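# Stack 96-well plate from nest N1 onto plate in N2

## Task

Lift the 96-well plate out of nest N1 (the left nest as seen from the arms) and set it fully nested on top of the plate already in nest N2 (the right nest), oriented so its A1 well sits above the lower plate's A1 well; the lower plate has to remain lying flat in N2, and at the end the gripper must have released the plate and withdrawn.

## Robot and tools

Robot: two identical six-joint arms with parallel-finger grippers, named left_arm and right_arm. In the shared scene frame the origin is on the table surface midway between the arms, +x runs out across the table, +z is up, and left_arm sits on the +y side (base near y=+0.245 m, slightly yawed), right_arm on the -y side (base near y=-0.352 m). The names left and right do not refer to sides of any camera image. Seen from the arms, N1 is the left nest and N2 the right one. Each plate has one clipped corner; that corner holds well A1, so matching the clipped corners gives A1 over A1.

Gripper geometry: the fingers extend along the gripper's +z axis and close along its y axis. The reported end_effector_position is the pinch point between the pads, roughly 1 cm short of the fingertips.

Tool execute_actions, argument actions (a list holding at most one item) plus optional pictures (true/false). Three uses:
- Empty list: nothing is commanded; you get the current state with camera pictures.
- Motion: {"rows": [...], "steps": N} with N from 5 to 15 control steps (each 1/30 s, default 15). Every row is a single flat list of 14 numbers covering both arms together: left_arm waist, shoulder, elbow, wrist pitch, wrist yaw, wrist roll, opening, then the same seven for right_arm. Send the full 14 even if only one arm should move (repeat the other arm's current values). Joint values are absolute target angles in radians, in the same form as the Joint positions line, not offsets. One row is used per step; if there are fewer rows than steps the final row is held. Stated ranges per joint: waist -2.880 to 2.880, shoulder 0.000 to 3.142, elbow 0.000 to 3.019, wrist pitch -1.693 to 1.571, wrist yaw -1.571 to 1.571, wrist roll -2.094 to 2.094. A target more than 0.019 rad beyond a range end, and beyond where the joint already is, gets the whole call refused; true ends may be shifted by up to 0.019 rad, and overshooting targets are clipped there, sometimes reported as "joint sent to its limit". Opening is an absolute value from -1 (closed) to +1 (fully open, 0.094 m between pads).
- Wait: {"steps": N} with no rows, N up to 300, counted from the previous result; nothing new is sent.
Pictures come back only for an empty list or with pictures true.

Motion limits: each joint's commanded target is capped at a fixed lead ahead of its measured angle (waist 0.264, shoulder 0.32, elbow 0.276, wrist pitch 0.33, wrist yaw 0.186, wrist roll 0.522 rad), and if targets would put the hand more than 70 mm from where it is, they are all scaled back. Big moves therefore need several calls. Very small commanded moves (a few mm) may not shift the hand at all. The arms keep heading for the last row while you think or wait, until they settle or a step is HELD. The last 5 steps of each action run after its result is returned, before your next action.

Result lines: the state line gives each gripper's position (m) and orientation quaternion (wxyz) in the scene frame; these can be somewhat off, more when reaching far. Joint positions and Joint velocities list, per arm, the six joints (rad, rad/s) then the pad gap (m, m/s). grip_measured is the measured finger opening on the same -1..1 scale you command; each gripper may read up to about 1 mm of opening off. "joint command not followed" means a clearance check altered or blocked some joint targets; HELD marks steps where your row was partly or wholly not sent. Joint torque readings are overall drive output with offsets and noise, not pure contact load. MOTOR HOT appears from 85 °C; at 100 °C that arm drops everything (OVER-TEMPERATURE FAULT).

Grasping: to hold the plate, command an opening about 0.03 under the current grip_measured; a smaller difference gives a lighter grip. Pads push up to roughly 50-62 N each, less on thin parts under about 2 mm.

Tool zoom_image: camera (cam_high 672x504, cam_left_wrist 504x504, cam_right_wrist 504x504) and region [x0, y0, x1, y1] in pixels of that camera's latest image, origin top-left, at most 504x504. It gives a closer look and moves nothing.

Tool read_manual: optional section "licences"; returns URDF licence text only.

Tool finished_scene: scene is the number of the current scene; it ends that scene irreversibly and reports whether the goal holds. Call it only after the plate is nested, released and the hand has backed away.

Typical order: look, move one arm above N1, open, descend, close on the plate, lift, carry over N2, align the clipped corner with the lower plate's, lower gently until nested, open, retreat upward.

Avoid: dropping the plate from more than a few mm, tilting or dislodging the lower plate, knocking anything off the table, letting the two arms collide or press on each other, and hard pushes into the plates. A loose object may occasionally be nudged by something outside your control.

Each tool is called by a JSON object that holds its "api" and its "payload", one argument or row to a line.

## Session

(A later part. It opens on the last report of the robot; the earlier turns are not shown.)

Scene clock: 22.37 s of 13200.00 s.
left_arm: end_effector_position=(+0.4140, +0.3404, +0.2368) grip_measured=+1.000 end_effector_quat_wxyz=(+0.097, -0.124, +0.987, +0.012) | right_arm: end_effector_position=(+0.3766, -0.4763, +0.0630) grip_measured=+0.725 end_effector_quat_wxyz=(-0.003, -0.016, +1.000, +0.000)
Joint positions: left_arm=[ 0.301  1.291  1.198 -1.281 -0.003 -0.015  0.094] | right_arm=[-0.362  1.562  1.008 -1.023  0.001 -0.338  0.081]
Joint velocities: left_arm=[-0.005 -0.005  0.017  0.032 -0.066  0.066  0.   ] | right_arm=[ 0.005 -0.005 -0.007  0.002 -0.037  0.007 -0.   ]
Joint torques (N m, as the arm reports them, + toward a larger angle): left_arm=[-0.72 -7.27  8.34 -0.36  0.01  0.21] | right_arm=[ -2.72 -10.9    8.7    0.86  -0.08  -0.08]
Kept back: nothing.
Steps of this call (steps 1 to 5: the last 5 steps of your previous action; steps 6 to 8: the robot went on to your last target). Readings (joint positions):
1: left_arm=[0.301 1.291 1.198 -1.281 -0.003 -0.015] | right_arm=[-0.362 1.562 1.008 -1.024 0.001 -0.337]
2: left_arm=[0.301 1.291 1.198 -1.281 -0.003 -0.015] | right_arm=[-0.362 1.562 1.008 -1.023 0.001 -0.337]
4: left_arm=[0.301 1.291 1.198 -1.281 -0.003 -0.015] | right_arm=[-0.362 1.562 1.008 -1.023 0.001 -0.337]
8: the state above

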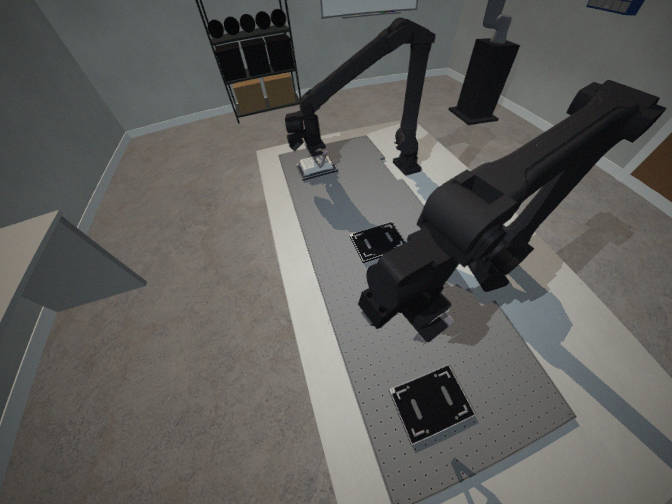

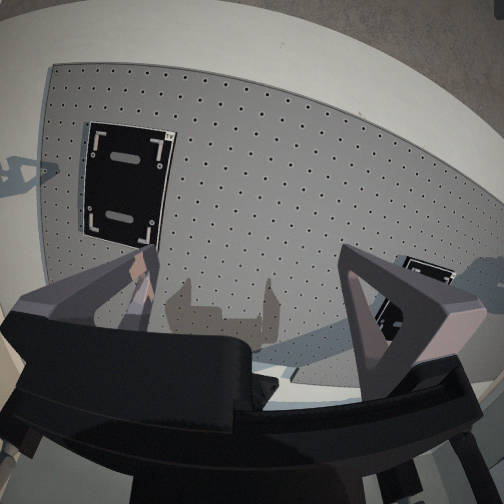

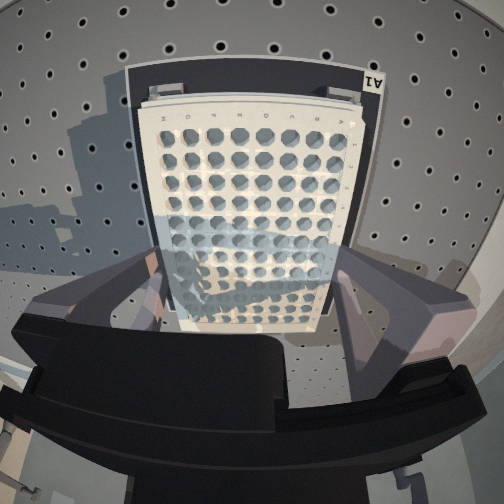

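{"api": "execute_actions", "payload": {
  "actions": [
    {"rows":[[0.3,1.3,1.2,-1.3,0,0,1,-0.374,1.578,1.013,-1.008,0,-0.354,0.68]]}
  ],
  "pictures": true
}}

{"api": "zoom_image", "payload": {
  "camera": "cam_right_wrist",
  "region": [110,50,400,340]
}}

Scene clock: 22.87 s of 13200.00 s.
left_arm: end_effector_position=(+0.4140, +0.3404, +0.2368) grip_measured=+1.000 end_effector_quat_wxyz=(+0.097, -0.124, +0.987, +0.012) | right_arm: end_effector_position=(+0.3771, -0.4785, +0.0630) grip_measured=+0.725 end_effector_quat_wxyz=(-0.001, -0.016, +1.000, -0.000)
Joint positions: left_arm=[ 0.301  1.291  1.198 -1.281 -0.003 -0.015  0.094] | right_arm=[-0.366  1.562  1.008 -1.018  0.001 -0.342  0.081]
Joint velocities: left_arm=[ 0.005  0.005  0.002 -0.007  0.037 -0.037  0.   ] | right_arm=[-0.005 -0.005  0.012  0.002 -0.007 -0.007  0.001]
Joint torques (N m, as the arm reports them, + toward a larger angle): left_arm=[-0.72 -7.24  8.36 -0.36  0.01  0.21] | right_arm=[ -2.48 -11.02   8.65   0.81  -0.08  -0.07]
Steps of this call (steps 1 to 5: the robot went on to your last target; steps 6 to 15: the first 10 steps of this action). Readings (joint positions):
6: left_arm=[0.301 1.291 1.198 -1.281 -0.003 -0.015] | right_arm=[-0.362 1.562 1.008 -1.022 0.001 -0.339]
7: left_arm=[0.301 1.291 1.198 -1.281 -0.003 -0.015] | right_arm=[-0.363 1.562 1.008 -1.021 0.001 -0.340]
9: left_arm=[0.301 1.291 1.198 -1.281 -0.003 -0.015] | right_arm=[-0.365 1.562 1.008 -1.019 0.001 -0.341]
13: left_arm=[0.301 1.291 1.198 -1.281 -0.003 -0.015] | right_arm=[-0.366 1.562 1.008 -1.018 0.001 -0.342]
15: the state above

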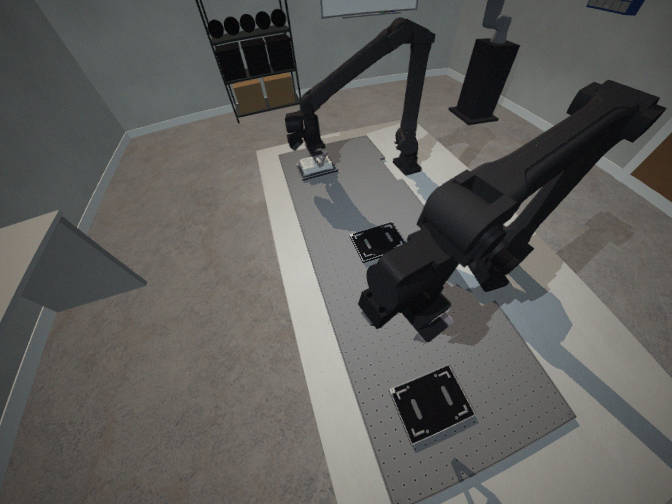

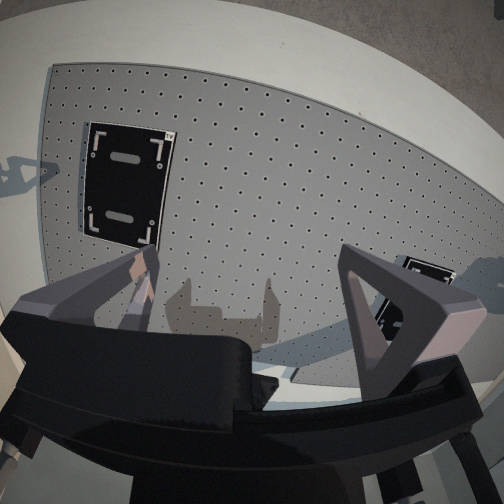

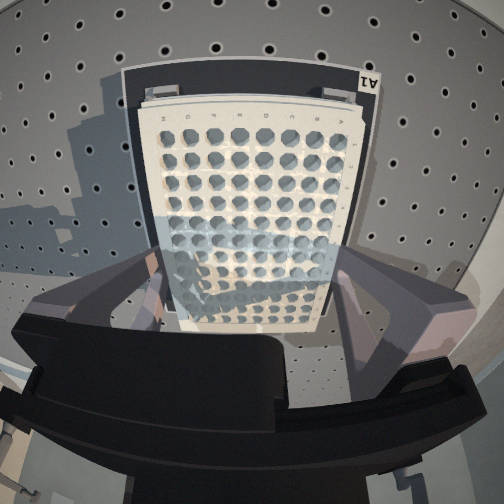

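Region (110, 50, 400, 340) of cam_right_wrist's 504x504 image, scaled by 1.738, with more detail than that image has.

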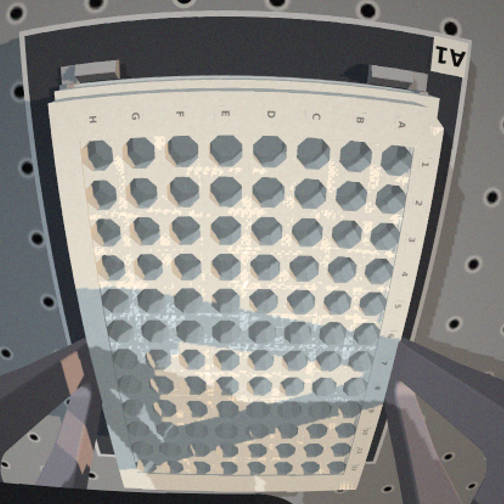

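Lowering on the shoulder alone also draws the plate slightly inward, which corrects the remaining offset.

{"api": "execute_actions", "payload": {
  "actions": [
    {"rows":[[0.3,1.3,1.2,-1.3,0,0,1,-0.366,1.592,1.018,-1.012,0,-0.357,0.68]]}
  ]
}}

{"api": "execute_actions", "payload": {
  "actions": [
    {"rows":[[0.3,1.3,1.2,-1.3,0,0,1,-0.366,1.602,1.018,-1.012,0,-0.357,0.68]]}
  ],
  "pictures": true
}}

{"api": "zoom_image", "payload": {
  "camera": "cam_right_wrist",
  "region": [110,50,400,340]
}}

{"api": "zoom_image", "payload": {
  "camera": "cam_high",
  "region": [285,140,350,190]
}}

Scene clock: 23.40 s of 13200.00 s.
left_arm: end_effector_position=(+0.4140, +0.3404, +0.2368) grip_measured=+1.000 end_effector_quat_wxyz=(+0.097, -0.124, +0.987, +0.012) | right_arm: end_effector_position=(+0.3768, -0.4784, +0.0613) grip_measured=+0.725 end_effector_quat_wxyz=(-0.003, -0.017, +1.000, +0.000)
Joint positions: left_arm=[ 0.301  1.291  1.198 -1.281 -0.003 -0.015  0.094] | right_arm=[-0.366  1.567  1.008 -1.018  0.001 -0.344  0.081]
Joint velocities: left_arm=[-0.005 -0.005  0.007 -0.017 -0.007  0.022  0.   ] | right_arm=[-0.005 -0.015  0.002 -0.022 -0.007 -0.081  0.   ]
Joint torques (N m, as the arm reports them, + toward a larger angle): left_arm=[-0.82 -7.28  8.35 -0.38  0.02  0.21] | right_arm=[ -2.22 -10.38   9.05   0.7   -0.07  -0.06]
Steps of this call (steps 1 to 5: the last 5 steps of your previous action; step 6: the robot went on to your last target; steps 7 to 16: the first 10 steps of this action). Readings (joint positions):
7: left_arm=[0.301 1.291 1.198 -1.281 -0.003 -0.015] | right_arm=[-0.366 1.563 1.008 -1.018 0.001 -0.343]
8: left_arm=[0.301 1.291 1.198 -1.281 -0.003 -0.015] | right_arm=[-0.366 1.565 1.008 -1.018 0.001 -0.344]
10: left_arm=[0.301 1.291 1.198 -1.281 -0.003 -0.015] | right_arm=[-0.366 1.567 1.008 -1.018 0.001 -0.344]
14: left_arm=[0.301 1.291 1.198 -1.281 -0.003 -0.015] | right_arm=[-0.366 1.567 1.008 -1.018 0.001 -0.344]
16: the state above

Scene clock: 23.90 s of 13200.00 s.
left_arm: end_effector_position=(+0.4140, +0.3404, +0.2368) grip_measured=+1.000 end_effector_quat_wxyz=(+0.097, -0.124, +0.987, +0.012) | right_arm: end_effector_position=(+0.3768, -0.4784, +0.0613) grip_measured=+0.725 end_effector_quat_wxyz=(-0.003, -0.017, +1.000, +0.000)
Joint positions: left_arm=[ 0.301  1.291  1.198 -1.281 -0.003 -0.015  0.094] | right_arm=[-0.366  1.567  1.008 -1.018  0.001 -0.344  0.081]
Joint velocities: left_arm=[-0.005  0.005 -0.022 -0.002  0.037 -0.066  0.   ] | right_arm=[-0.005 -0.005 -0.042 -0.007 -0.066 -0.022  0.001]
Joint torques (N m, as the arm reports them, + toward a larger angle): left_arm=[-0.7  -7.25  8.36 -0.36  0.01  0.22] | right_arm=[-2.42 -9.16  9.04  0.75 -0.1  -0.08]
Steps of this call (steps 1 to 5: the last 5 steps of your previous action; steps 6 to 15: the first 10 steps of this action). Readings (joint positions):
6: left_arm=[0.301 1.291 1.198 -1.281 -0.003 -0.015] | right_arm=[-0.366 1.567 1.008 -1.018 0.001 -0.344]
7: left_arm=[0.301 1.291 1.198 -1.281 -0.003 -0.015] | right_arm=[-0.366 1.567 1.008 -1.018 0.001 -0.344]
9: left_arm=[0.301 1.291 1.198 -1.281 -0.003 -0.015] | right_arm=[-0.366 1.567 1.008 -1.018 0.001 -0.344]
13: left_arm=[0.301 1.291 1.198 -1.281 -0.003 -0.015] | right_arm=[-0.366 1.567 1.008 -1.018 0.001 -0.344]
15: the state above

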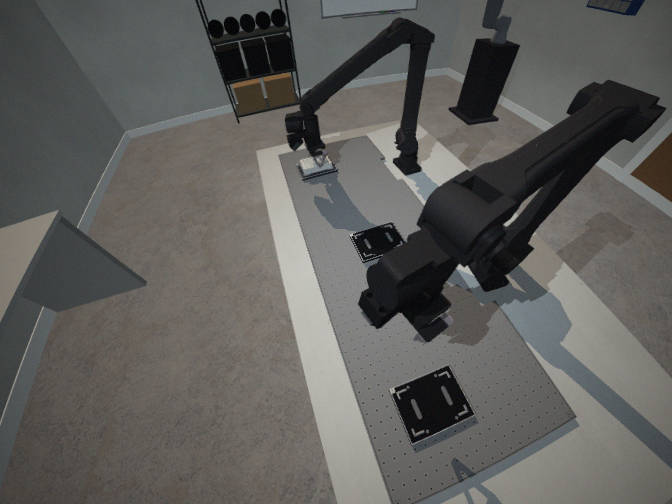

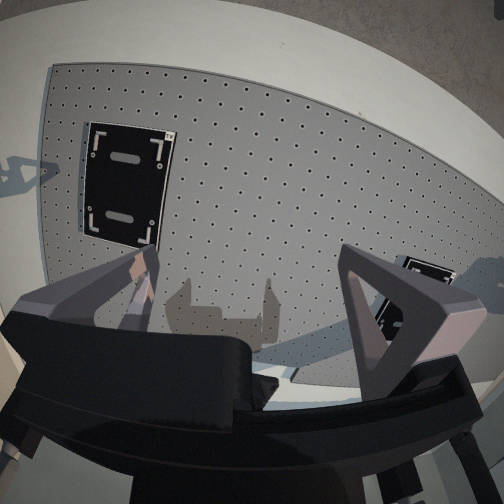

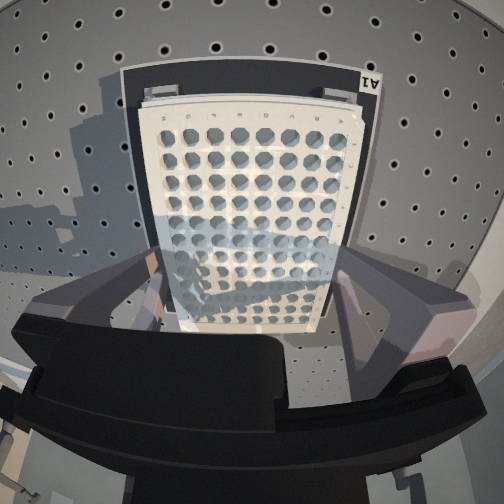

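Region (110, 50, 400, 340) of cam_right_wrist's 504x504 image, scaled by 1.738, with more detail than that image has.

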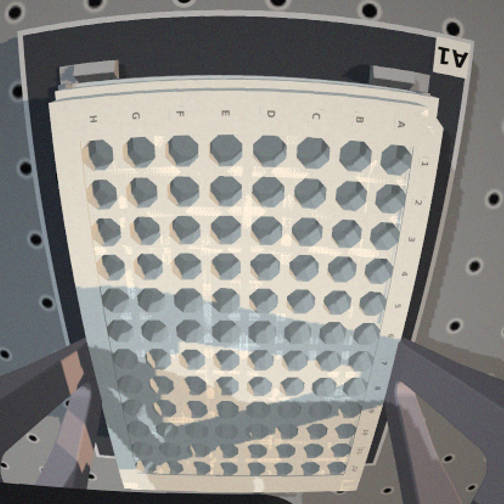

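Region (285, 140, 350, 190) of cam_high's 672x504 image, scaled by 7.754, with more detail than that image has; it fills the top 388 rows of this view, and the rest is white.

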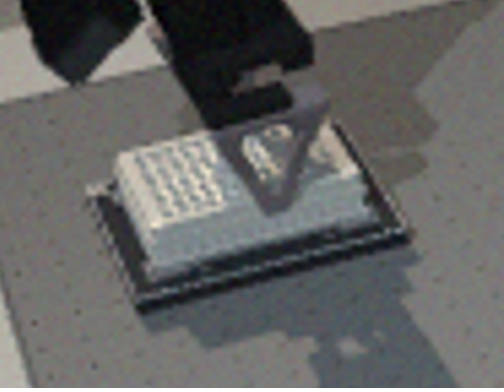

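{"api": "execute_actions", "payload": {
  "actions": [
    {"rows":[[0.3,1.3,1.2,-1.3,0,0,1,-0.362,1.592,1.018,-1.035,0,-0.35,0.68]]}
  ]
}}

Scene clock: 24.40 s of 13200.00 s.
left_arm: end_effector_position=(+0.4140, +0.3404, +0.2368) grip_measured=+1.000 end_effector_quat_wxyz=(+0.097, -0.124, +0.987, +0.012) | right_arm: end_effector_position=(+0.3761, -0.4782, +0.0613) grip_measured=+0.725 end_effector_quat_wxyz=(-0.004, -0.017, +1.000, +0.001)
Joint positions: left_arm=[ 0.301  1.291  1.198 -1.281 -0.003 -0.015  0.094] | right_arm=[-0.366  1.567  1.008 -1.021  0.001 -0.344  0.081]
Joint velocities: left_arm=[-0.005  0.005  0.002 -0.002 -0.037  0.007  0.   ] | right_arm=[-0.005 -0.005 -0.012  0.007 -0.022 -0.007 -0.   ]
Joint torques (N m, as the arm reports them, + toward a larger angle): left_arm=[-0.77 -7.24  8.35 -0.34  0.01  0.21] | right_arm=[ -2.03 -10.04   9.06  -0.03  -0.11  -0.04]
Steps of this call (steps 1 to 5: the last 5 steps of your previous action; steps 6 to 15: the first 10 steps of this action). Readings (joint positions):
6: left_arm=[0.301 1.291 1.198 -1.281 -0.003 -0.015] | right_arm=[-0.366 1.567 1.008 -1.019 0.001 -0.344]
7: left_arm=[0.301 1.291 1.198 -1.281 -0.003 -0.015] | right_arm=[-0.366 1.567 1.008 -1.020 0.001 -0.344]
9: left_arm=[0.301 1.291 1.198 -1.281 -0.003 -0.015] | right_arm=[-0.366 1.567 1.008 -1.021 0.001 -0.344]
13: left_arm=[0.301 1.291 1.198 -1.281 -0.003 -0.015] | right_arm=[-0.366 1.567 1.008 -1.021 0.001 -0.344]
15: the state above

{"api": "execute_actions", "payload": {
  "actions": [
    {"rows":[[0.3,1.3,1.2,-1.3,0,0,1,-0.354,1.594,1.018,-1.041,0,-0.35,0.68]]}
  ],
  "pictures": true
}}

{"api": "zoom_image", "payload": {
  "camera": "cam_right_wrist",
  "region": [110,50,400,340]
}}

Scene clock: 24.90 s of 13200.00 s.
left_arm: end_effector_position=(+0.4140, +0.3404, +0.2368) grip_measured=+1.000 end_effector_quat_wxyz=(+0.097, -0.124, +0.987, +0.012) | right_arm: end_effector_position=(+0.3758, -0.4778, +0.0613) grip_measured=+0.725 end_effector_quat_wxyz=(-0.005, -0.018, +1.000, +0.000)
Joint positions: left_arm=[ 0.301  1.291  1.198 -1.281 -0.003 -0.015  0.094] | right_arm=[-0.365  1.567  1.008 -1.023  0.002 -0.344  0.081]
Joint velocities: left_arm=[-0.015  0.005  0.002 -0.002 -0.037 -0.081  0.   ] | right_arm=[ 0.005 -0.015  0.002  0.012 -0.037 -0.007 -0.001]
Joint torques (N m, as the arm reports them, + toward a larger angle): left_arm=[-0.8  -7.29  8.36 -0.37  0.01  0.21] | right_arm=[-1.58 -9.74  9.15 -0.22 -0.16 -0.03]
Steps of this call (steps 1 to 5: the last 5 steps of your previous action; steps 6 to 15: the first 10 steps of this action). Readings (joint positions):
6: left_arm=[0.301 1.291 1.198 -1.281 -0.003 -0.015] | right_arm=[-0.366 1.567 1.008 -1.021 0.001 -0.344]
7: left_arm=[0.301 1.291 1.198 -1.281 -0.003 -0.015] | right_arm=[-0.366 1.567 1.008 -1.022 0.002 -0.344]
9: left_arm=[0.301 1.291 1.198 -1.281 -0.003 -0.015] | right_arm=[-0.366 1.567 1.008 -1.023 0.002 -0.344]
13: left_arm=[0.301 1.291 1.198 -1.281 -0.003 -0.015] | right_arm=[-0.365 1.567 1.008 -1.023 0.002 -0.344]
15: the state above

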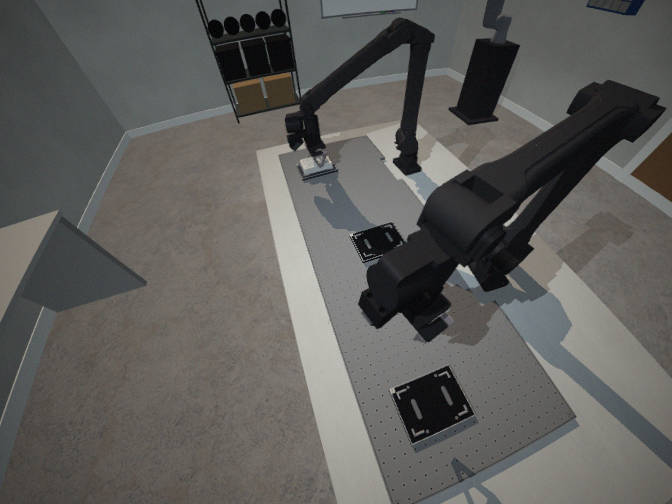

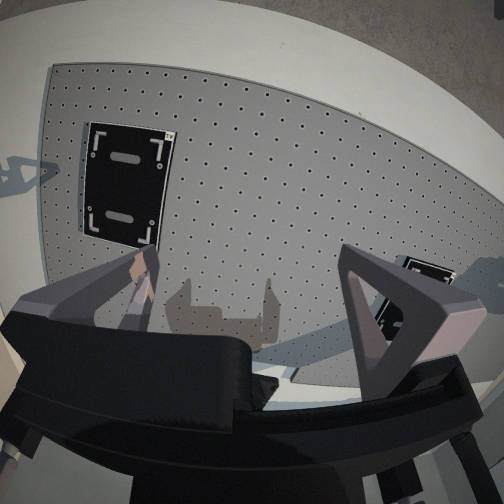

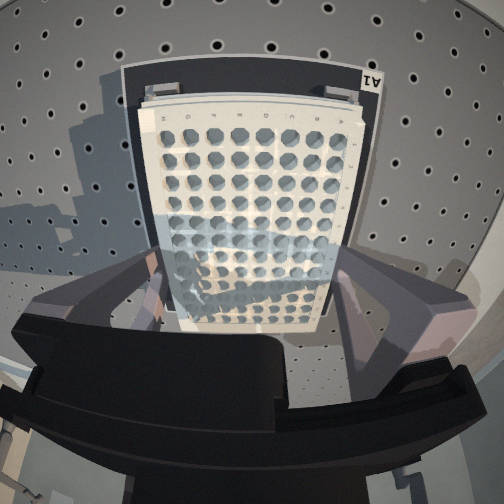

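Region (110, 50, 400, 340) of cam_right_wrist's 504x504 image, scaled by 1.738, with more detail than that image has.

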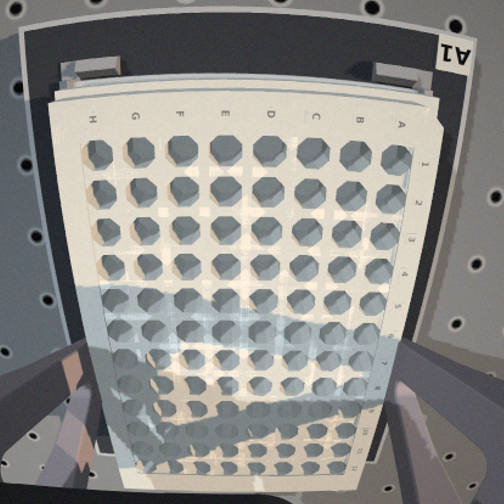

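{"api": "execute_actions", "payload": {
  "actions": [
    {"rows":[[0.3,1.3,1.2,-1.3,0,0,1,-0.362,1.6,1.018,-1.052,0,-0.344,0.68]]}
  ]
}}

{"api": "execute_actions", "payload": {
  "actions": [
    {"rows":[[0.3,1.3,1.2,-1.3,0,0,1,-0.362,1.615,1.018,-1.025,0,-0.344,0.68]]}
  ],
  "pictures": true
}}

{"api": "zoom_image", "payload": {
  "camera": "cam_right_wrist",
  "region": [120,60,260,130]
}}

{"api": "zoom_image", "payload": {
  "camera": "cam_right_wrist",
  "region": [245,60,385,130]
}}

Scene clock: 25.47 s of 13200.00 s.
left_arm: end_effector_position=(+0.4140, +0.3404, +0.2368) grip_measured=+1.000 end_effector_quat_wxyz=(+0.097, -0.124, +0.987, +0.012) | right_arm: end_effector_position=(+0.3749, -0.4776, +0.0612) grip_measured=+0.725 end_effector_quat_wxyz=(-0.007, -0.018, +1.000, +0.001)
Joint positions: left_arm=[ 0.301  1.291  1.198 -1.281 -0.003 -0.015  0.094] | right_arm=[-0.365  1.567  1.008 -1.026  0.002 -0.344  0.081]
Joint velocities: left_arm=[-0.005  0.005 -0.007 -0.002 -0.022  0.007  0.   ] | right_arm=[-0.005 -0.005  0.012 -0.017  0.037 -0.007  0.   ]
Joint torques (N m, as the arm reports them, + toward a larger angle): left_arm=[-0.74 -7.25  8.35 -0.38  0.01  0.22] | right_arm=[ -2.03 -10.13   9.05  -0.54  -0.15   0.02]
Steps of this call (steps 1 to 5: the last 5 steps of your previous action; steps 6 to 7: the robot went on to your last target; steps 8 to 17: the first 10 steps of this action). Readings (joint positions):
8: left_arm=[0.301 1.291 1.198 -1.281 -0.003 -0.015] | right_arm=[-0.365 1.567 1.008 -1.025 0.002 -0.344]
9: left_arm=[0.301 1.291 1.198 -1.281 -0.003 -0.015] | right_arm=[-0.365 1.567 1.008 -1.026 0.002 -0.344]
11: left_arm=[0.301 1.291 1.198 -1.281 -0.003 -0.015] | right_arm=[-0.365 1.567 1.008 -1.026 0.002 -0.344]
15: left_arm=[0.301 1.291 1.198 -1.281 -0.003 -0.015] | right_arm=[-0.365 1.567 1.008 -1.026 0.002 -0.344]
17: the state above

Scene clock: 25.97 s of 13200.00 s.
left_arm: end_effector_position=(+0.4140, +0.3404, +0.2368) grip_measured=+1.000 end_effector_quat_wxyz=(+0.097, -0.124, +0.987, +0.012) | right_arm: end_effector_position=(+0.3750, -0.4776, +0.0608) grip_measured=+0.725 end_effector_quat_wxyz=(-0.007, -0.018, +1.000, +0.001)
Joint positions: left_arm=[ 0.301  1.291  1.198 -1.281 -0.003 -0.015  0.094] | right_arm=[-0.365  1.568  1.008 -1.026  0.002 -0.344  0.081]
Joint velocities: left_arm=[-0.005  0.005 -0.002  0.002 -0.022 -0.037  0.   ] | right_arm=[-0.005 -0.005 -0.002 -0.017  0.022 -0.007  0.   ]
Joint torques (N m, as the arm reports them, + toward a larger angle): left_arm=[-0.79 -7.22  8.35 -0.37  0.01  0.22] | right_arm=[-2.26 -8.26  8.99  0.56 -0.18  0.03]
Steps of this call (steps 1 to 5: the last 5 steps of your previous action; steps 6 to 15: the first 10 steps of this action). Readings (joint positions):
6: left_arm=[0.301 1.291 1.198 -1.281 -0.003 -0.015] | right_arm=[-0.365 1.568 1.008 -1.026 0.002 -0.344]
7: left_arm=[0.301 1.291 1.198 -1.281 -0.003 -0.015] | right_arm=[-0.365 1.568 1.008 -1.026 0.002 -0.344]
9: left_arm=[0.301 1.291 1.198 -1.281 -0.003 -0.015] | right_arm=[-0.365 1.568 1.008 -1.026 0.002 -0.344]
13: left_arm=[0.301 1.291 1.198 -1.281 -0.003 -0.015] | right_arm=[-0.365 1.568 1.008 -1.026 0.002 -0.344]
15: the state above

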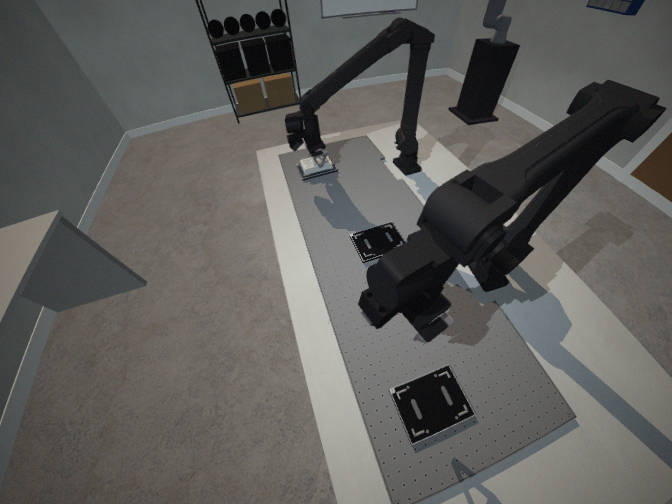

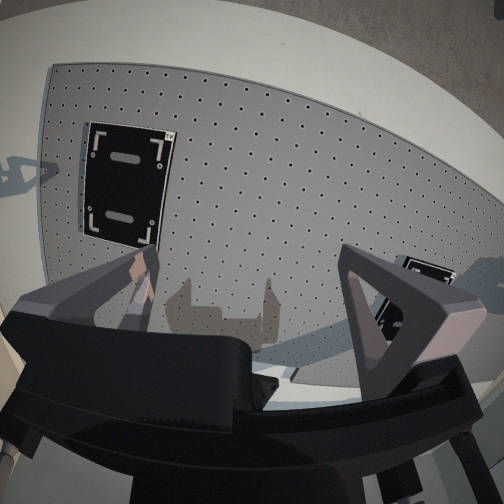

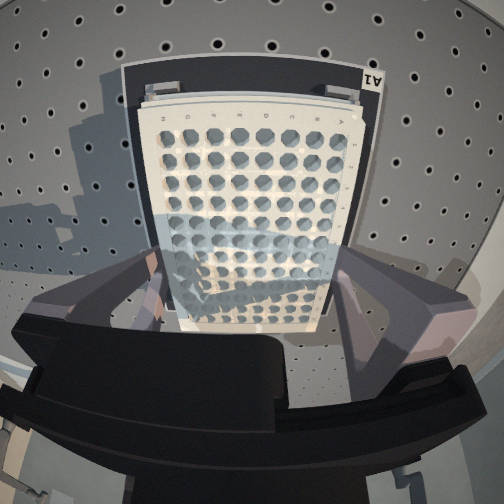

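Region (120, 60, 260, 130) of cam_right_wrist's 504x504 image, scaled by 3.600, with more detail than that image has.

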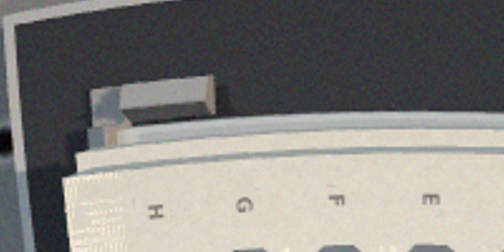

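Region (245, 60, 385, 130) of cam_right_wrist's 504x504 image, scaled by 3.600, with more detail than that image has.

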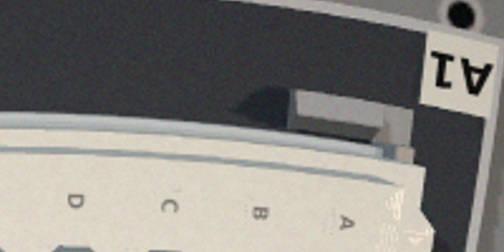

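{"api": "execute_actions", "payload": {
  "actions": [
    {"rows":[[0.3,1.3,1.2,-1.3,0,0,1,-0.357,1.595,1.018,-1.0,0,-0.344,0.68]]}
  ]
}}

{"api": "execute_actions", "payload": {
  "actions": [
    {"rows":[[0.3,1.3,1.2,-1.3,0,0,1,-0.357,1.597,1.018,-0.994,0,-0.344,0.68]]}
  ],
  "pictures": true
}}

{"api": "zoom_image", "payload": {
  "camera": "cam_right_wrist",
  "region": [110,50,400,340]
}}

Scene clock: 26.50 s of 13200.00 s.
left_arm: end_effector_position=(+0.4140, +0.3404, +0.2368) grip_measured=+1.000 end_effector_quat_wxyz=(+0.097, -0.124, +0.987, +0.012) | right_arm: end_effector_position=(+0.3754, -0.4778, +0.0608) grip_measured=+0.725 end_effector_quat_wxyz=(-0.007, -0.018, +1.000, +0.001)
Joint positions: left_arm=[ 0.301  1.291  1.198 -1.281 -0.003 -0.015  0.094] | right_arm=[-0.365  1.568  1.008 -1.024  0.003 -0.344  0.081]
Joint velocities: left_arm=[-0.005 -0.005 -0.007 -0.002  0.037  0.066  0.   ] | right_arm=[-0.005  0.005  0.007 -0.007 -0.066 -0.066 -0.   ]
Joint torques (N m, as the arm reports them, + toward a larger angle): left_arm=[-0.76 -7.18  8.34 -0.37  0.02  0.22] | right_arm=[ -1.91 -10.52   9.01   1.53  -0.16   0.03]
Steps of this call (steps 1 to 5: the last 5 steps of your previous action; step 6: the robot went on to your last target; steps 7 to 16: the first 10 steps of this action). Readings (joint positions):
7: left_arm=[0.301 1.291 1.198 -1.281 -0.003 -0.015] | right_arm=[-0.365 1.568 1.008 -1.024 0.002 -0.344]
8: left_arm=[0.301 1.291 1.198 -1.281 -0.003 -0.015] | right_arm=[-0.365 1.568 1.008 -1.024 0.003 -0.344]
10: left_arm=[0.301 1.291 1.198 -1.281 -0.003 -0.015] | right_arm=[-0.365 1.568 1.008 -1.024 0.003 -0.344]
14: left_arm=[0.301 1.291 1.198 -1.281 -0.003 -0.015] | right_arm=[-0.365 1.568 1.008 -1.024 0.003 -0.344]
16: the state above

Scene clock: 27.00 s of 13200.00 s.
left_arm: end_effector_position=(+0.4140, +0.3404, +0.2368) grip_measured=+1.000 end_effector_quat_wxyz=(+0.097, -0.124, +0.987, +0.012) | right_arm: end_effector_position=(+0.3755, -0.4778, +0.0608) grip_measured=+0.725 end_effector_quat_wxyz=(-0.006, -0.018, +1.000, +0.001)
Joint positions: left_arm=[ 0.301  1.291  1.198 -1.281 -0.003 -0.015  0.094] | right_arm=[-0.365  1.568  1.008 -1.024  0.003 -0.344  0.081]
Joint velocities: left_arm=[-0.005  0.015 -0.002 -0.012 -0.051 -0.051  0.   ] | right_arm=[-0.015 -0.005  0.002  0.007 -0.066 -0.051 -0.   ]
Joint torques (N m, as the arm reports them, + toward a larger angle): left_arm=[-0.78 -7.33  8.36 -0.37  0.02  0.22] | right_arm=[ -1.86 -10.12   9.07   1.62  -0.19   0.02]
Steps of this call (steps 1 to 5: the last 5 steps of your previous action; steps 6 to 15: the first 10 steps of this action). Readings (joint positions):
6: left_arm=[0.301 1.291 1.198 -1.281 -0.003 -0.015] | right_arm=[-0.365 1.568 1.008 -1.024 0.003 -0.344]
7: left_arm=[0.301 1.291 1.198 -1.281 -0.003 -0.015] | right_arm=[-0.365 1.568 1.008 -1.024 0.003 -0.344]
9: left_arm=[0.301 1.291 1.198 -1.281 -0.003 -0.015] | right_arm=[-0.365 1.568 1.008 -1.024 0.003 -0.344]
13: left_arm=[0.301 1.291 1.198 -1.281 -0.003 -0.015] | right_arm=[-0.365 1.568 1.008 -1.024 0.003 -0.344]
15: the state above

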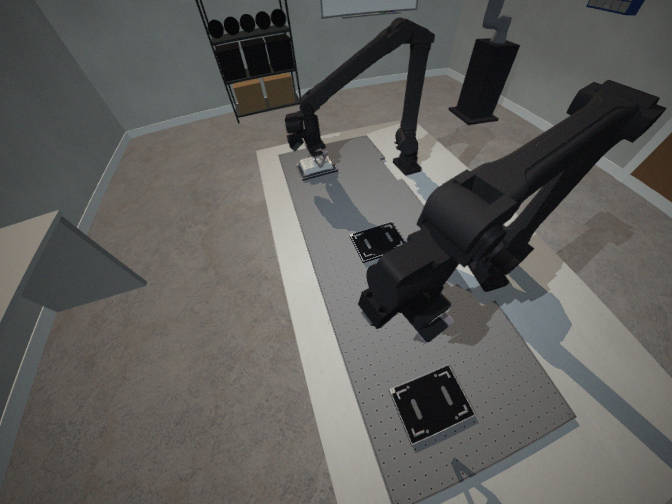

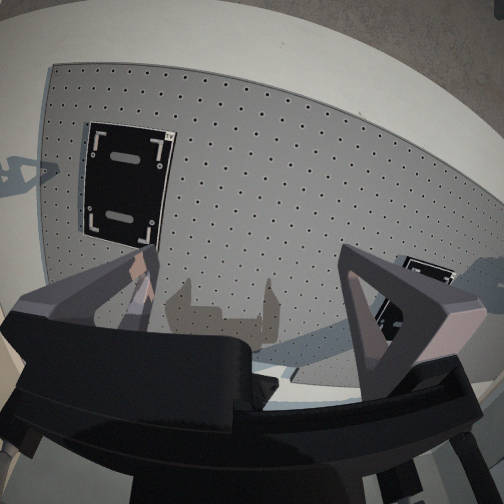

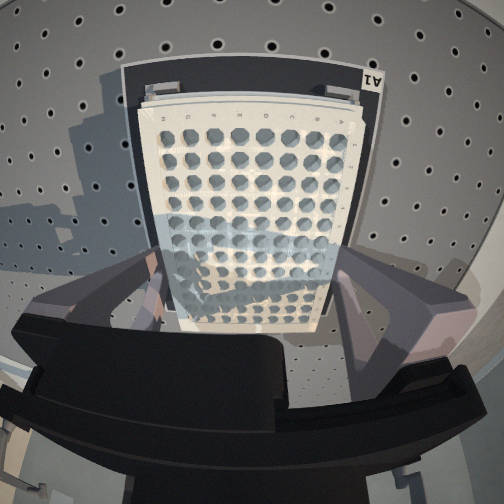

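Region (110, 50, 400, 340) of cam_right_wrist's 504x504 image, scaled by 1.738, with more detail than that image has.

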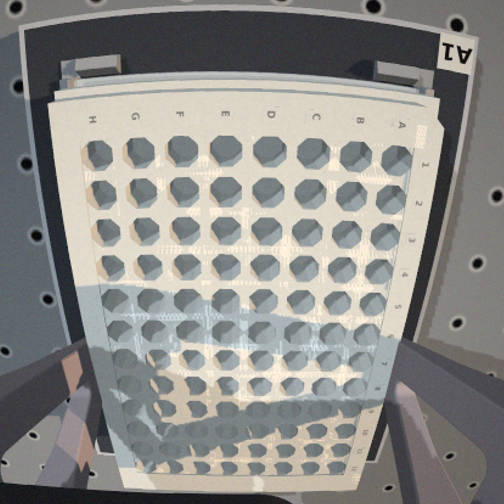

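{"api": "execute_actions", "payload": {
  "actions": [
    {"rows":[[0.3,1.3,1.2,-1.3,0,0,1,-0.36,1.537,1.018,-1.009,0,-0.344,0.68]]}
  ]
}}

{"api": "execute_actions", "payload": {
  "actions": [
    {"rows":[[0.3,1.3,1.2,-1.3,0,0,1,-0.36,1.6,1.018,-1.009,0,-0.344,0.68]]}
  ],
  "pictures": true
}}

{"api": "zoom_image", "payload": {
  "camera": "cam_right_wrist",
  "region": [110,50,400,340]
}}

Scene clock: 27.50 s of 13200.00 s.
left_arm: end_effector_position=(+0.4140, +0.3404, +0.2368) grip_measured=+1.000 end_effector_quat_wxyz=(+0.097, -0.124, +0.987, +0.012) | right_arm: end_effector_position=(+0.3769, -0.4783, +0.0631) grip_measured=+0.725 end_effector_quat_wxyz=(-0.001, -0.018, +1.000, -0.001)
Joint positions: left_arm=[ 0.301  1.291  1.198 -1.281 -0.003 -0.015  0.094] | right_arm=[-0.365  1.562  1.008 -1.019  0.003 -0.344  0.081]
Joint velocities: left_arm=[ 0.005 -0.005 -0.002 -0.012 -0.051  0.007  0.   ] | right_arm=[-0.005  0.005 -0.002 -0.007 -0.022 -0.066  0.001]
Joint torques (N m, as the arm reports them, + toward a larger angle): left_arm=[-0.75 -7.29  8.34 -0.37  0.01  0.21] | right_arm=[ -2.32 -14.56   9.18   0.8   -0.16   0.01]
Steps of this call (steps 1 to 5: the last 5 steps of your previous action; steps 6 to 15: the first 10 steps of this action). Readings (joint positions):
6: left_arm=[0.301 1.291 1.198 -1.281 -0.003 -0.015] | right_arm=[-0.365 1.565 1.008 -1.024 0.003 -0.344]
7: left_arm=[0.301 1.291 1.198 -1.281 -0.003 -0.015] | right_arm=[-0.365 1.563 1.008 -1.022 0.003 -0.344]
9: left_arm=[0.301 1.291 1.198 -1.281 -0.003 -0.015] | right_arm=[-0.365 1.562 1.008 -1.019 0.003 -0.344]
13: left_arm=[0.301 1.291 1.198 -1.281 -0.003 -0.015] | right_arm=[-0.365 1.562 1.008 -1.019 0.003 -0.344]
15: the state above

Scene clock: 28.00 s of 13200.00 s.
left_arm: end_effector_position=(+0.4140, +0.3404, +0.2368) grip_measured=+1.000 end_effector_quat_wxyz=(+0.097, -0.124, +0.987, +0.012) | right_arm: end_effector_position=(+0.3770, -0.4781, +0.0609) grip_measured=+0.725 end_effector_quat_wxyz=(-0.003, -0.018, +1.000, -0.000)
Joint positions: left_arm=[ 0.301  1.291  1.198 -1.281 -0.003 -0.015  0.094] | right_arm=[-0.365  1.568  1.008 -1.017  0.003 -0.344  0.081]
Joint velocities: left_arm=[ 0.005 -0.005 -0.002 -0.002 -0.037 -0.022  0.   ] | right_arm=[-0.005  0.005 -0.017 -0.012 -0.007 -0.022 -0.001]
Joint torques (N m, as the arm reports them, + toward a larger angle): left_arm=[-0.73 -7.29  8.36 -0.36  0.02  0.21] | right_arm=[-2.14 -9.74  9.09  0.94 -0.18  0.01]
Steps of this call (steps 1 to 5: the last 5 steps of your previous action; steps 6 to 15: the first 10 steps of this action). Readings (joint positions):
6: left_arm=[0.301 1.291 1.198 -1.281 -0.003 -0.015] | right_arm=[-0.365 1.563 1.008 -1.019 0.003 -0.344]
7: left_arm=[0.301 1.291 1.198 -1.281 -0.003 -0.015] | right_arm=[-0.365 1.566 1.008 -1.018 0.003 -0.344]
9: left_arm=[0.301 1.291 1.198 -1.281 -0.003 -0.015] | right_arm=[-0.365 1.568 1.008 -1.017 0.003 -0.344]
13: left_arm=[0.301 1.291 1.198 -1.281 -0.003 -0.015] | right_arm=[-0.365 1.568 1.008 -1.017 0.003 -0.344]
15: the state above

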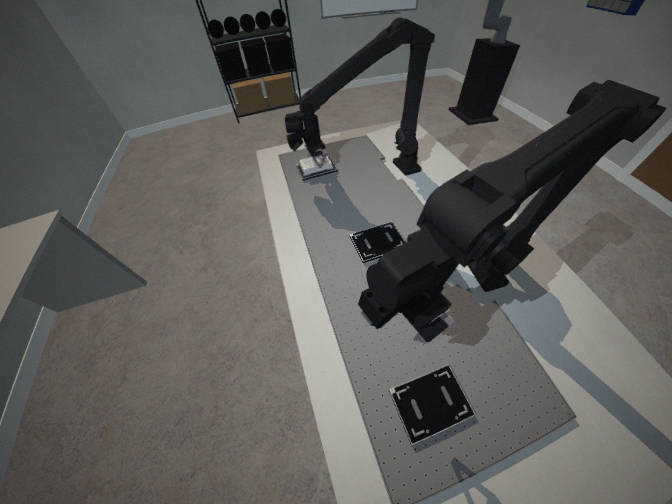

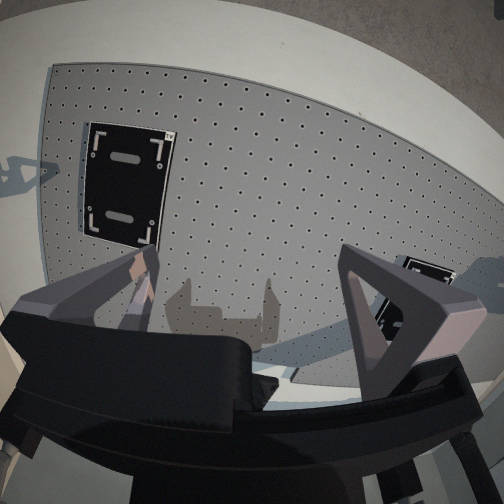

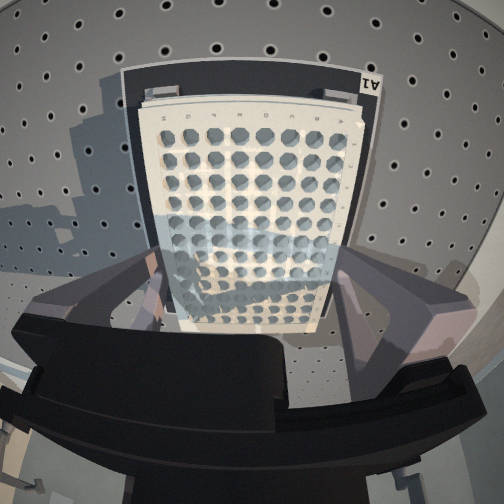

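Region (110, 50, 400, 340) of cam_right_wrist's 504x504 image, scaled by 1.738, with more detail than that image has.

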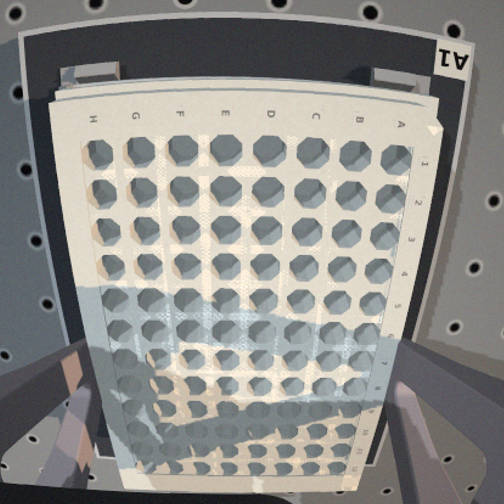

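{"api": "execute_actions", "payload": {
  "actions": [
    {"rows":[[0.3,1.3,1.2,-1.3,0,0,1,-0.348,1.595,1.018,-1.017,-0.004,-0.33,0.68]]}
  ]
}}

{"api": "execute_actions", "payload": {
  "actions": [
    {"rows":[[0.3,1.3,1.2,-1.3,0,0,1,-0.34,1.598,1.018,-1.017,-0.01,-0.33,0.68]]}
  ]
}}

Scene clock: 28.53 s of 13200.00 s.
left_arm: end_effector_position=(+0.4140, +0.3404, +0.2368) grip_measured=+1.000 end_effector_quat_wxyz=(+0.097, -0.124, +0.987, +0.012) | right_arm: end_effector_position=(+0.3771, -0.4779, +0.0609) grip_measured=+0.725 end_effector_quat_wxyz=(-0.003, -0.018, +1.000, -0.001)
Joint positions: left_arm=[ 0.301  1.291  1.198 -1.281 -0.003 -0.015  0.094] | right_arm=[-0.364  1.568  1.008 -1.017  0.004 -0.343  0.081]
Joint velocities: left_arm=[-0.024 -0.015  0.002 -0.002 -0.022 -0.066  0.   ] | right_arm=[-0.015 -0.005 -0.002 -0.002 -0.022 -0.037 -0.   ]
Joint torques (N m, as the arm reports them, + toward a larger angle): left_arm=[-0.74 -7.24  8.35 -0.37  0.02  0.21] | right_arm=[ -1.12 -10.24   9.03   0.58  -0.42   0.15]
Steps of this call (steps 1 to 5: the last 5 steps of your previous action; step 6: the robot went on to your last target; steps 7 to 16: the first 10 steps of this action). Readings (joint positions):
7: left_arm=[0.301 1.291 1.198 -1.281 -0.003 -0.015] | right_arm=[-0.365 1.568 1.008 -1.017 0.003 -0.344]
8: left_arm=[0.301 1.291 1.198 -1.281 -0.003 -0.015] | right_arm=[-0.364 1.568 1.008 -1.017 0.004 -0.344]
10: left_arm=[0.301 1.291 1.198 -1.281 -0.003 -0.015] | right_arm=[-0.364 1.568 1.008 -1.017 0.004 -0.343]
14: left_arm=[0.301 1.291 1.198 -1.281 -0.003 -0.015] | right_arm=[-0.364 1.568 1.008 -1.017 0.004 -0.343]
16: the state above

Scene clock: 29.03 s of 13200.00 s.
left_arm: end_effector_position=(+0.4140, +0.3404, +0.2368) grip_measured=+1.000 end_effector_quat_wxyz=(+0.097, -0.124, +0.987, +0.012) | right_arm: end_effector_position=(+0.3772, -0.4775, +0.0609) grip_measured=+0.725 end_effector_quat_wxyz=(-0.004, -0.018, +1.000, -0.001)
Joint positions: left_arm=[ 0.301  1.291  1.198 -1.281 -0.003 -0.015  0.094] | right_arm=[-0.363  1.568  1.008 -1.017  0.004 -0.342  0.081]
Joint velocities: left_arm=[-0.005 -0.024 -0.007 -0.002  0.007  0.051  0.   ] | right_arm=[-0.005 -0.005 -0.017 -0.002 -0.022  0.037 -0.   ]
Joint torques (N m, as the arm reports them, + toward a larger angle): left_arm=[-0.77 -7.29  8.36 -0.36  0.01  0.21] | right_arm=[ -0.55 -10.11   9.09   0.49  -0.68   0.13]
Steps of this call (steps 1 to 5: the last 5 steps of your previous action; steps 6 to 15: the first 10 steps of this action). Readings (joint positions):
6: left_arm=[0.301 1.291 1.198 -1.281 -0.003 -0.015] | right_arm=[-0.363 1.568 1.008 -1.017 0.004 -0.343]
7: left_arm=[0.301 1.291 1.198 -1.281 -0.003 -0.015] | right_arm=[-0.363 1.568 1.008 -1.017 0.004 -0.342]
9: left_arm=[0.301 1.291 1.198 -1.281 -0.003 -0.015] | right_arm=[-0.363 1.568 1.008 -1.017 0.004 -0.342]
13: left_arm=[0.301 1.291 1.198 -1.281 -0.003 -0.015] | right_arm=[-0.363 1.568 1.008 -1.017 0.004 -0.342]
15: the state above

{"api": "execute_actions", "payload": {
  "actions": [
    {"rows":[[0.3,1.3,1.2,-1.3,0,0,1,-0.363,1.565,1.018,-1.017,0,-0.342,0.68],[0.3,1.3,1.2,-1.3,0,0,1,-0.363,1.565,1.018,-1.017,0,-0.342,0.68],[0.3,1.3,1.2,-1.3,0,0,1,-0.363,1.565,1.018,-1.017,0,-0.342,0.85]]}
  ],
  "pictures": true
}}

{"api": "zoom_image", "payload": {
  "camera": "cam_right_wrist",
  "region": [110,50,400,340]
}}

{"api": "zoom_image", "payload": {
  "camera": "cam_high",
  "region": [285,140,350,190]
}}

Scene clock: 29.63 s of 13200.00 s.
left_arm: end_effector_position=(+0.4140, +0.3404, +0.2368) grip_measured=+1.000 end_effector_quat_wxyz=(+0.097, -0.124, +0.987, +0.012) | right_arm: end_effector_position=(+0.3773, -0.4773, +0.0610) grip_measured=+0.848 end_effector_quat_wxyz=(-0.003, -0.018, +1.000, -0.001)
Joint positions: left_arm=[ 0.301  1.291  1.198 -1.281 -0.003 -0.015  0.094] | right_arm=[-0.363  1.567  1.008 -1.017  0.003 -0.342  0.087]
Joint velocities: left_arm=[-0.005 -0.005 -0.012 -0.002  0.037  0.022  0.   ] | right_arm=[ 0.005 -0.015 -0.002 -0.002 -0.007  0.022 -0.   ]
Joint torques (N m, as the arm reports them, + toward a larger angle): left_arm=[-0.82 -7.27  8.35 -0.36  0.02  0.22] | right_arm=[ -1.93 -12.41   9.2    0.49  -0.19   0.01]
Steps of this call (steps 1 to 5: the last 5 steps of your previous action; steps 6 to 8: the robot went on to your last target; steps 9 to 18: the first 10 steps of this action). Readings (joint positions):
9: left_arm=[0.301 1.291 1.198 -1.281 -0.003 -0.015] | right_arm=[-0.363 1.567 1.008 -1.017 0.005 -0.342]
10: left_arm=[0.301 1.291 1.198 -1.281 -0.003 -0.015] | right_arm=[-0.363 1.567 1.008 -1.017 0.005 -0.342]
12: left_arm=[0.301 1.291 1.198 -1.281 -0.003 -0.015] | right_arm=[-0.363 1.567 1.008 -1.017 0.005 -0.342]
16: left_arm=[0.301 1.291 1.198 -1.281 -0.003 -0.015] | right_arm=[-0.363 1.567 1.008 -1.017 0.003 -0.342]
18: the state above

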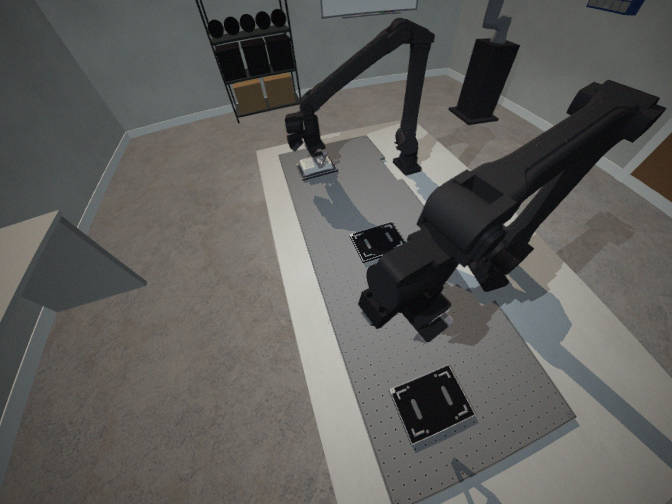

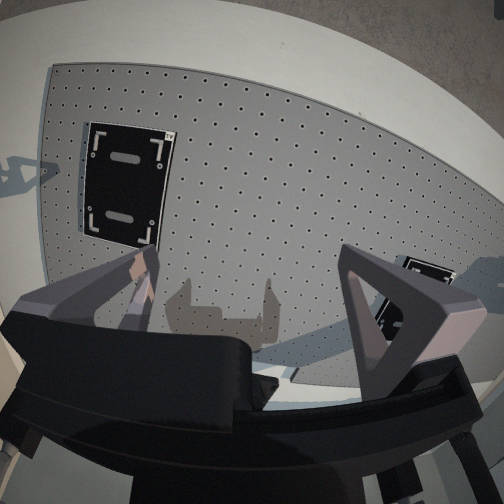

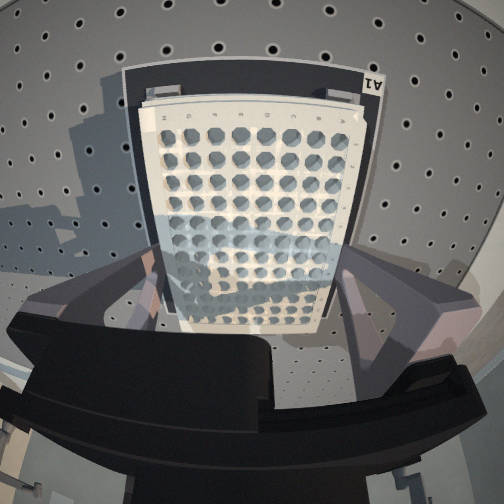

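Region (110, 50, 400, 340) of cam_right_wrist's 504x504 image, scaled by 1.738, with more detail than that image has.

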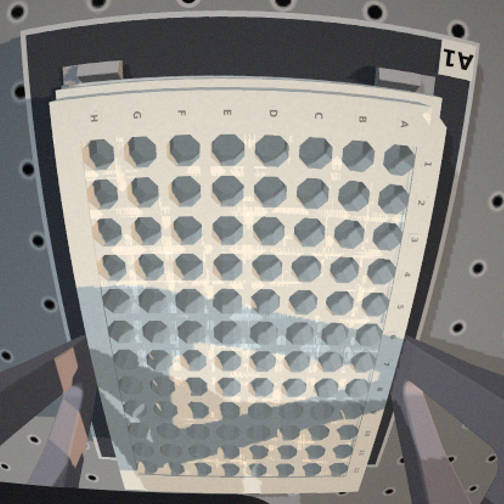

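Region (285, 140, 350, 190) of cam_high's 672x504 image, scaled by 7.754, with more detail than that image has; it fills the top 388 rows of this view, and the rest is white.

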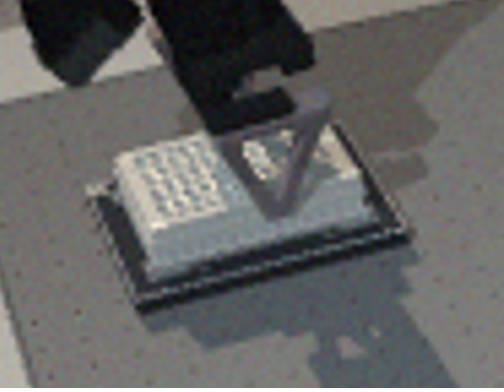

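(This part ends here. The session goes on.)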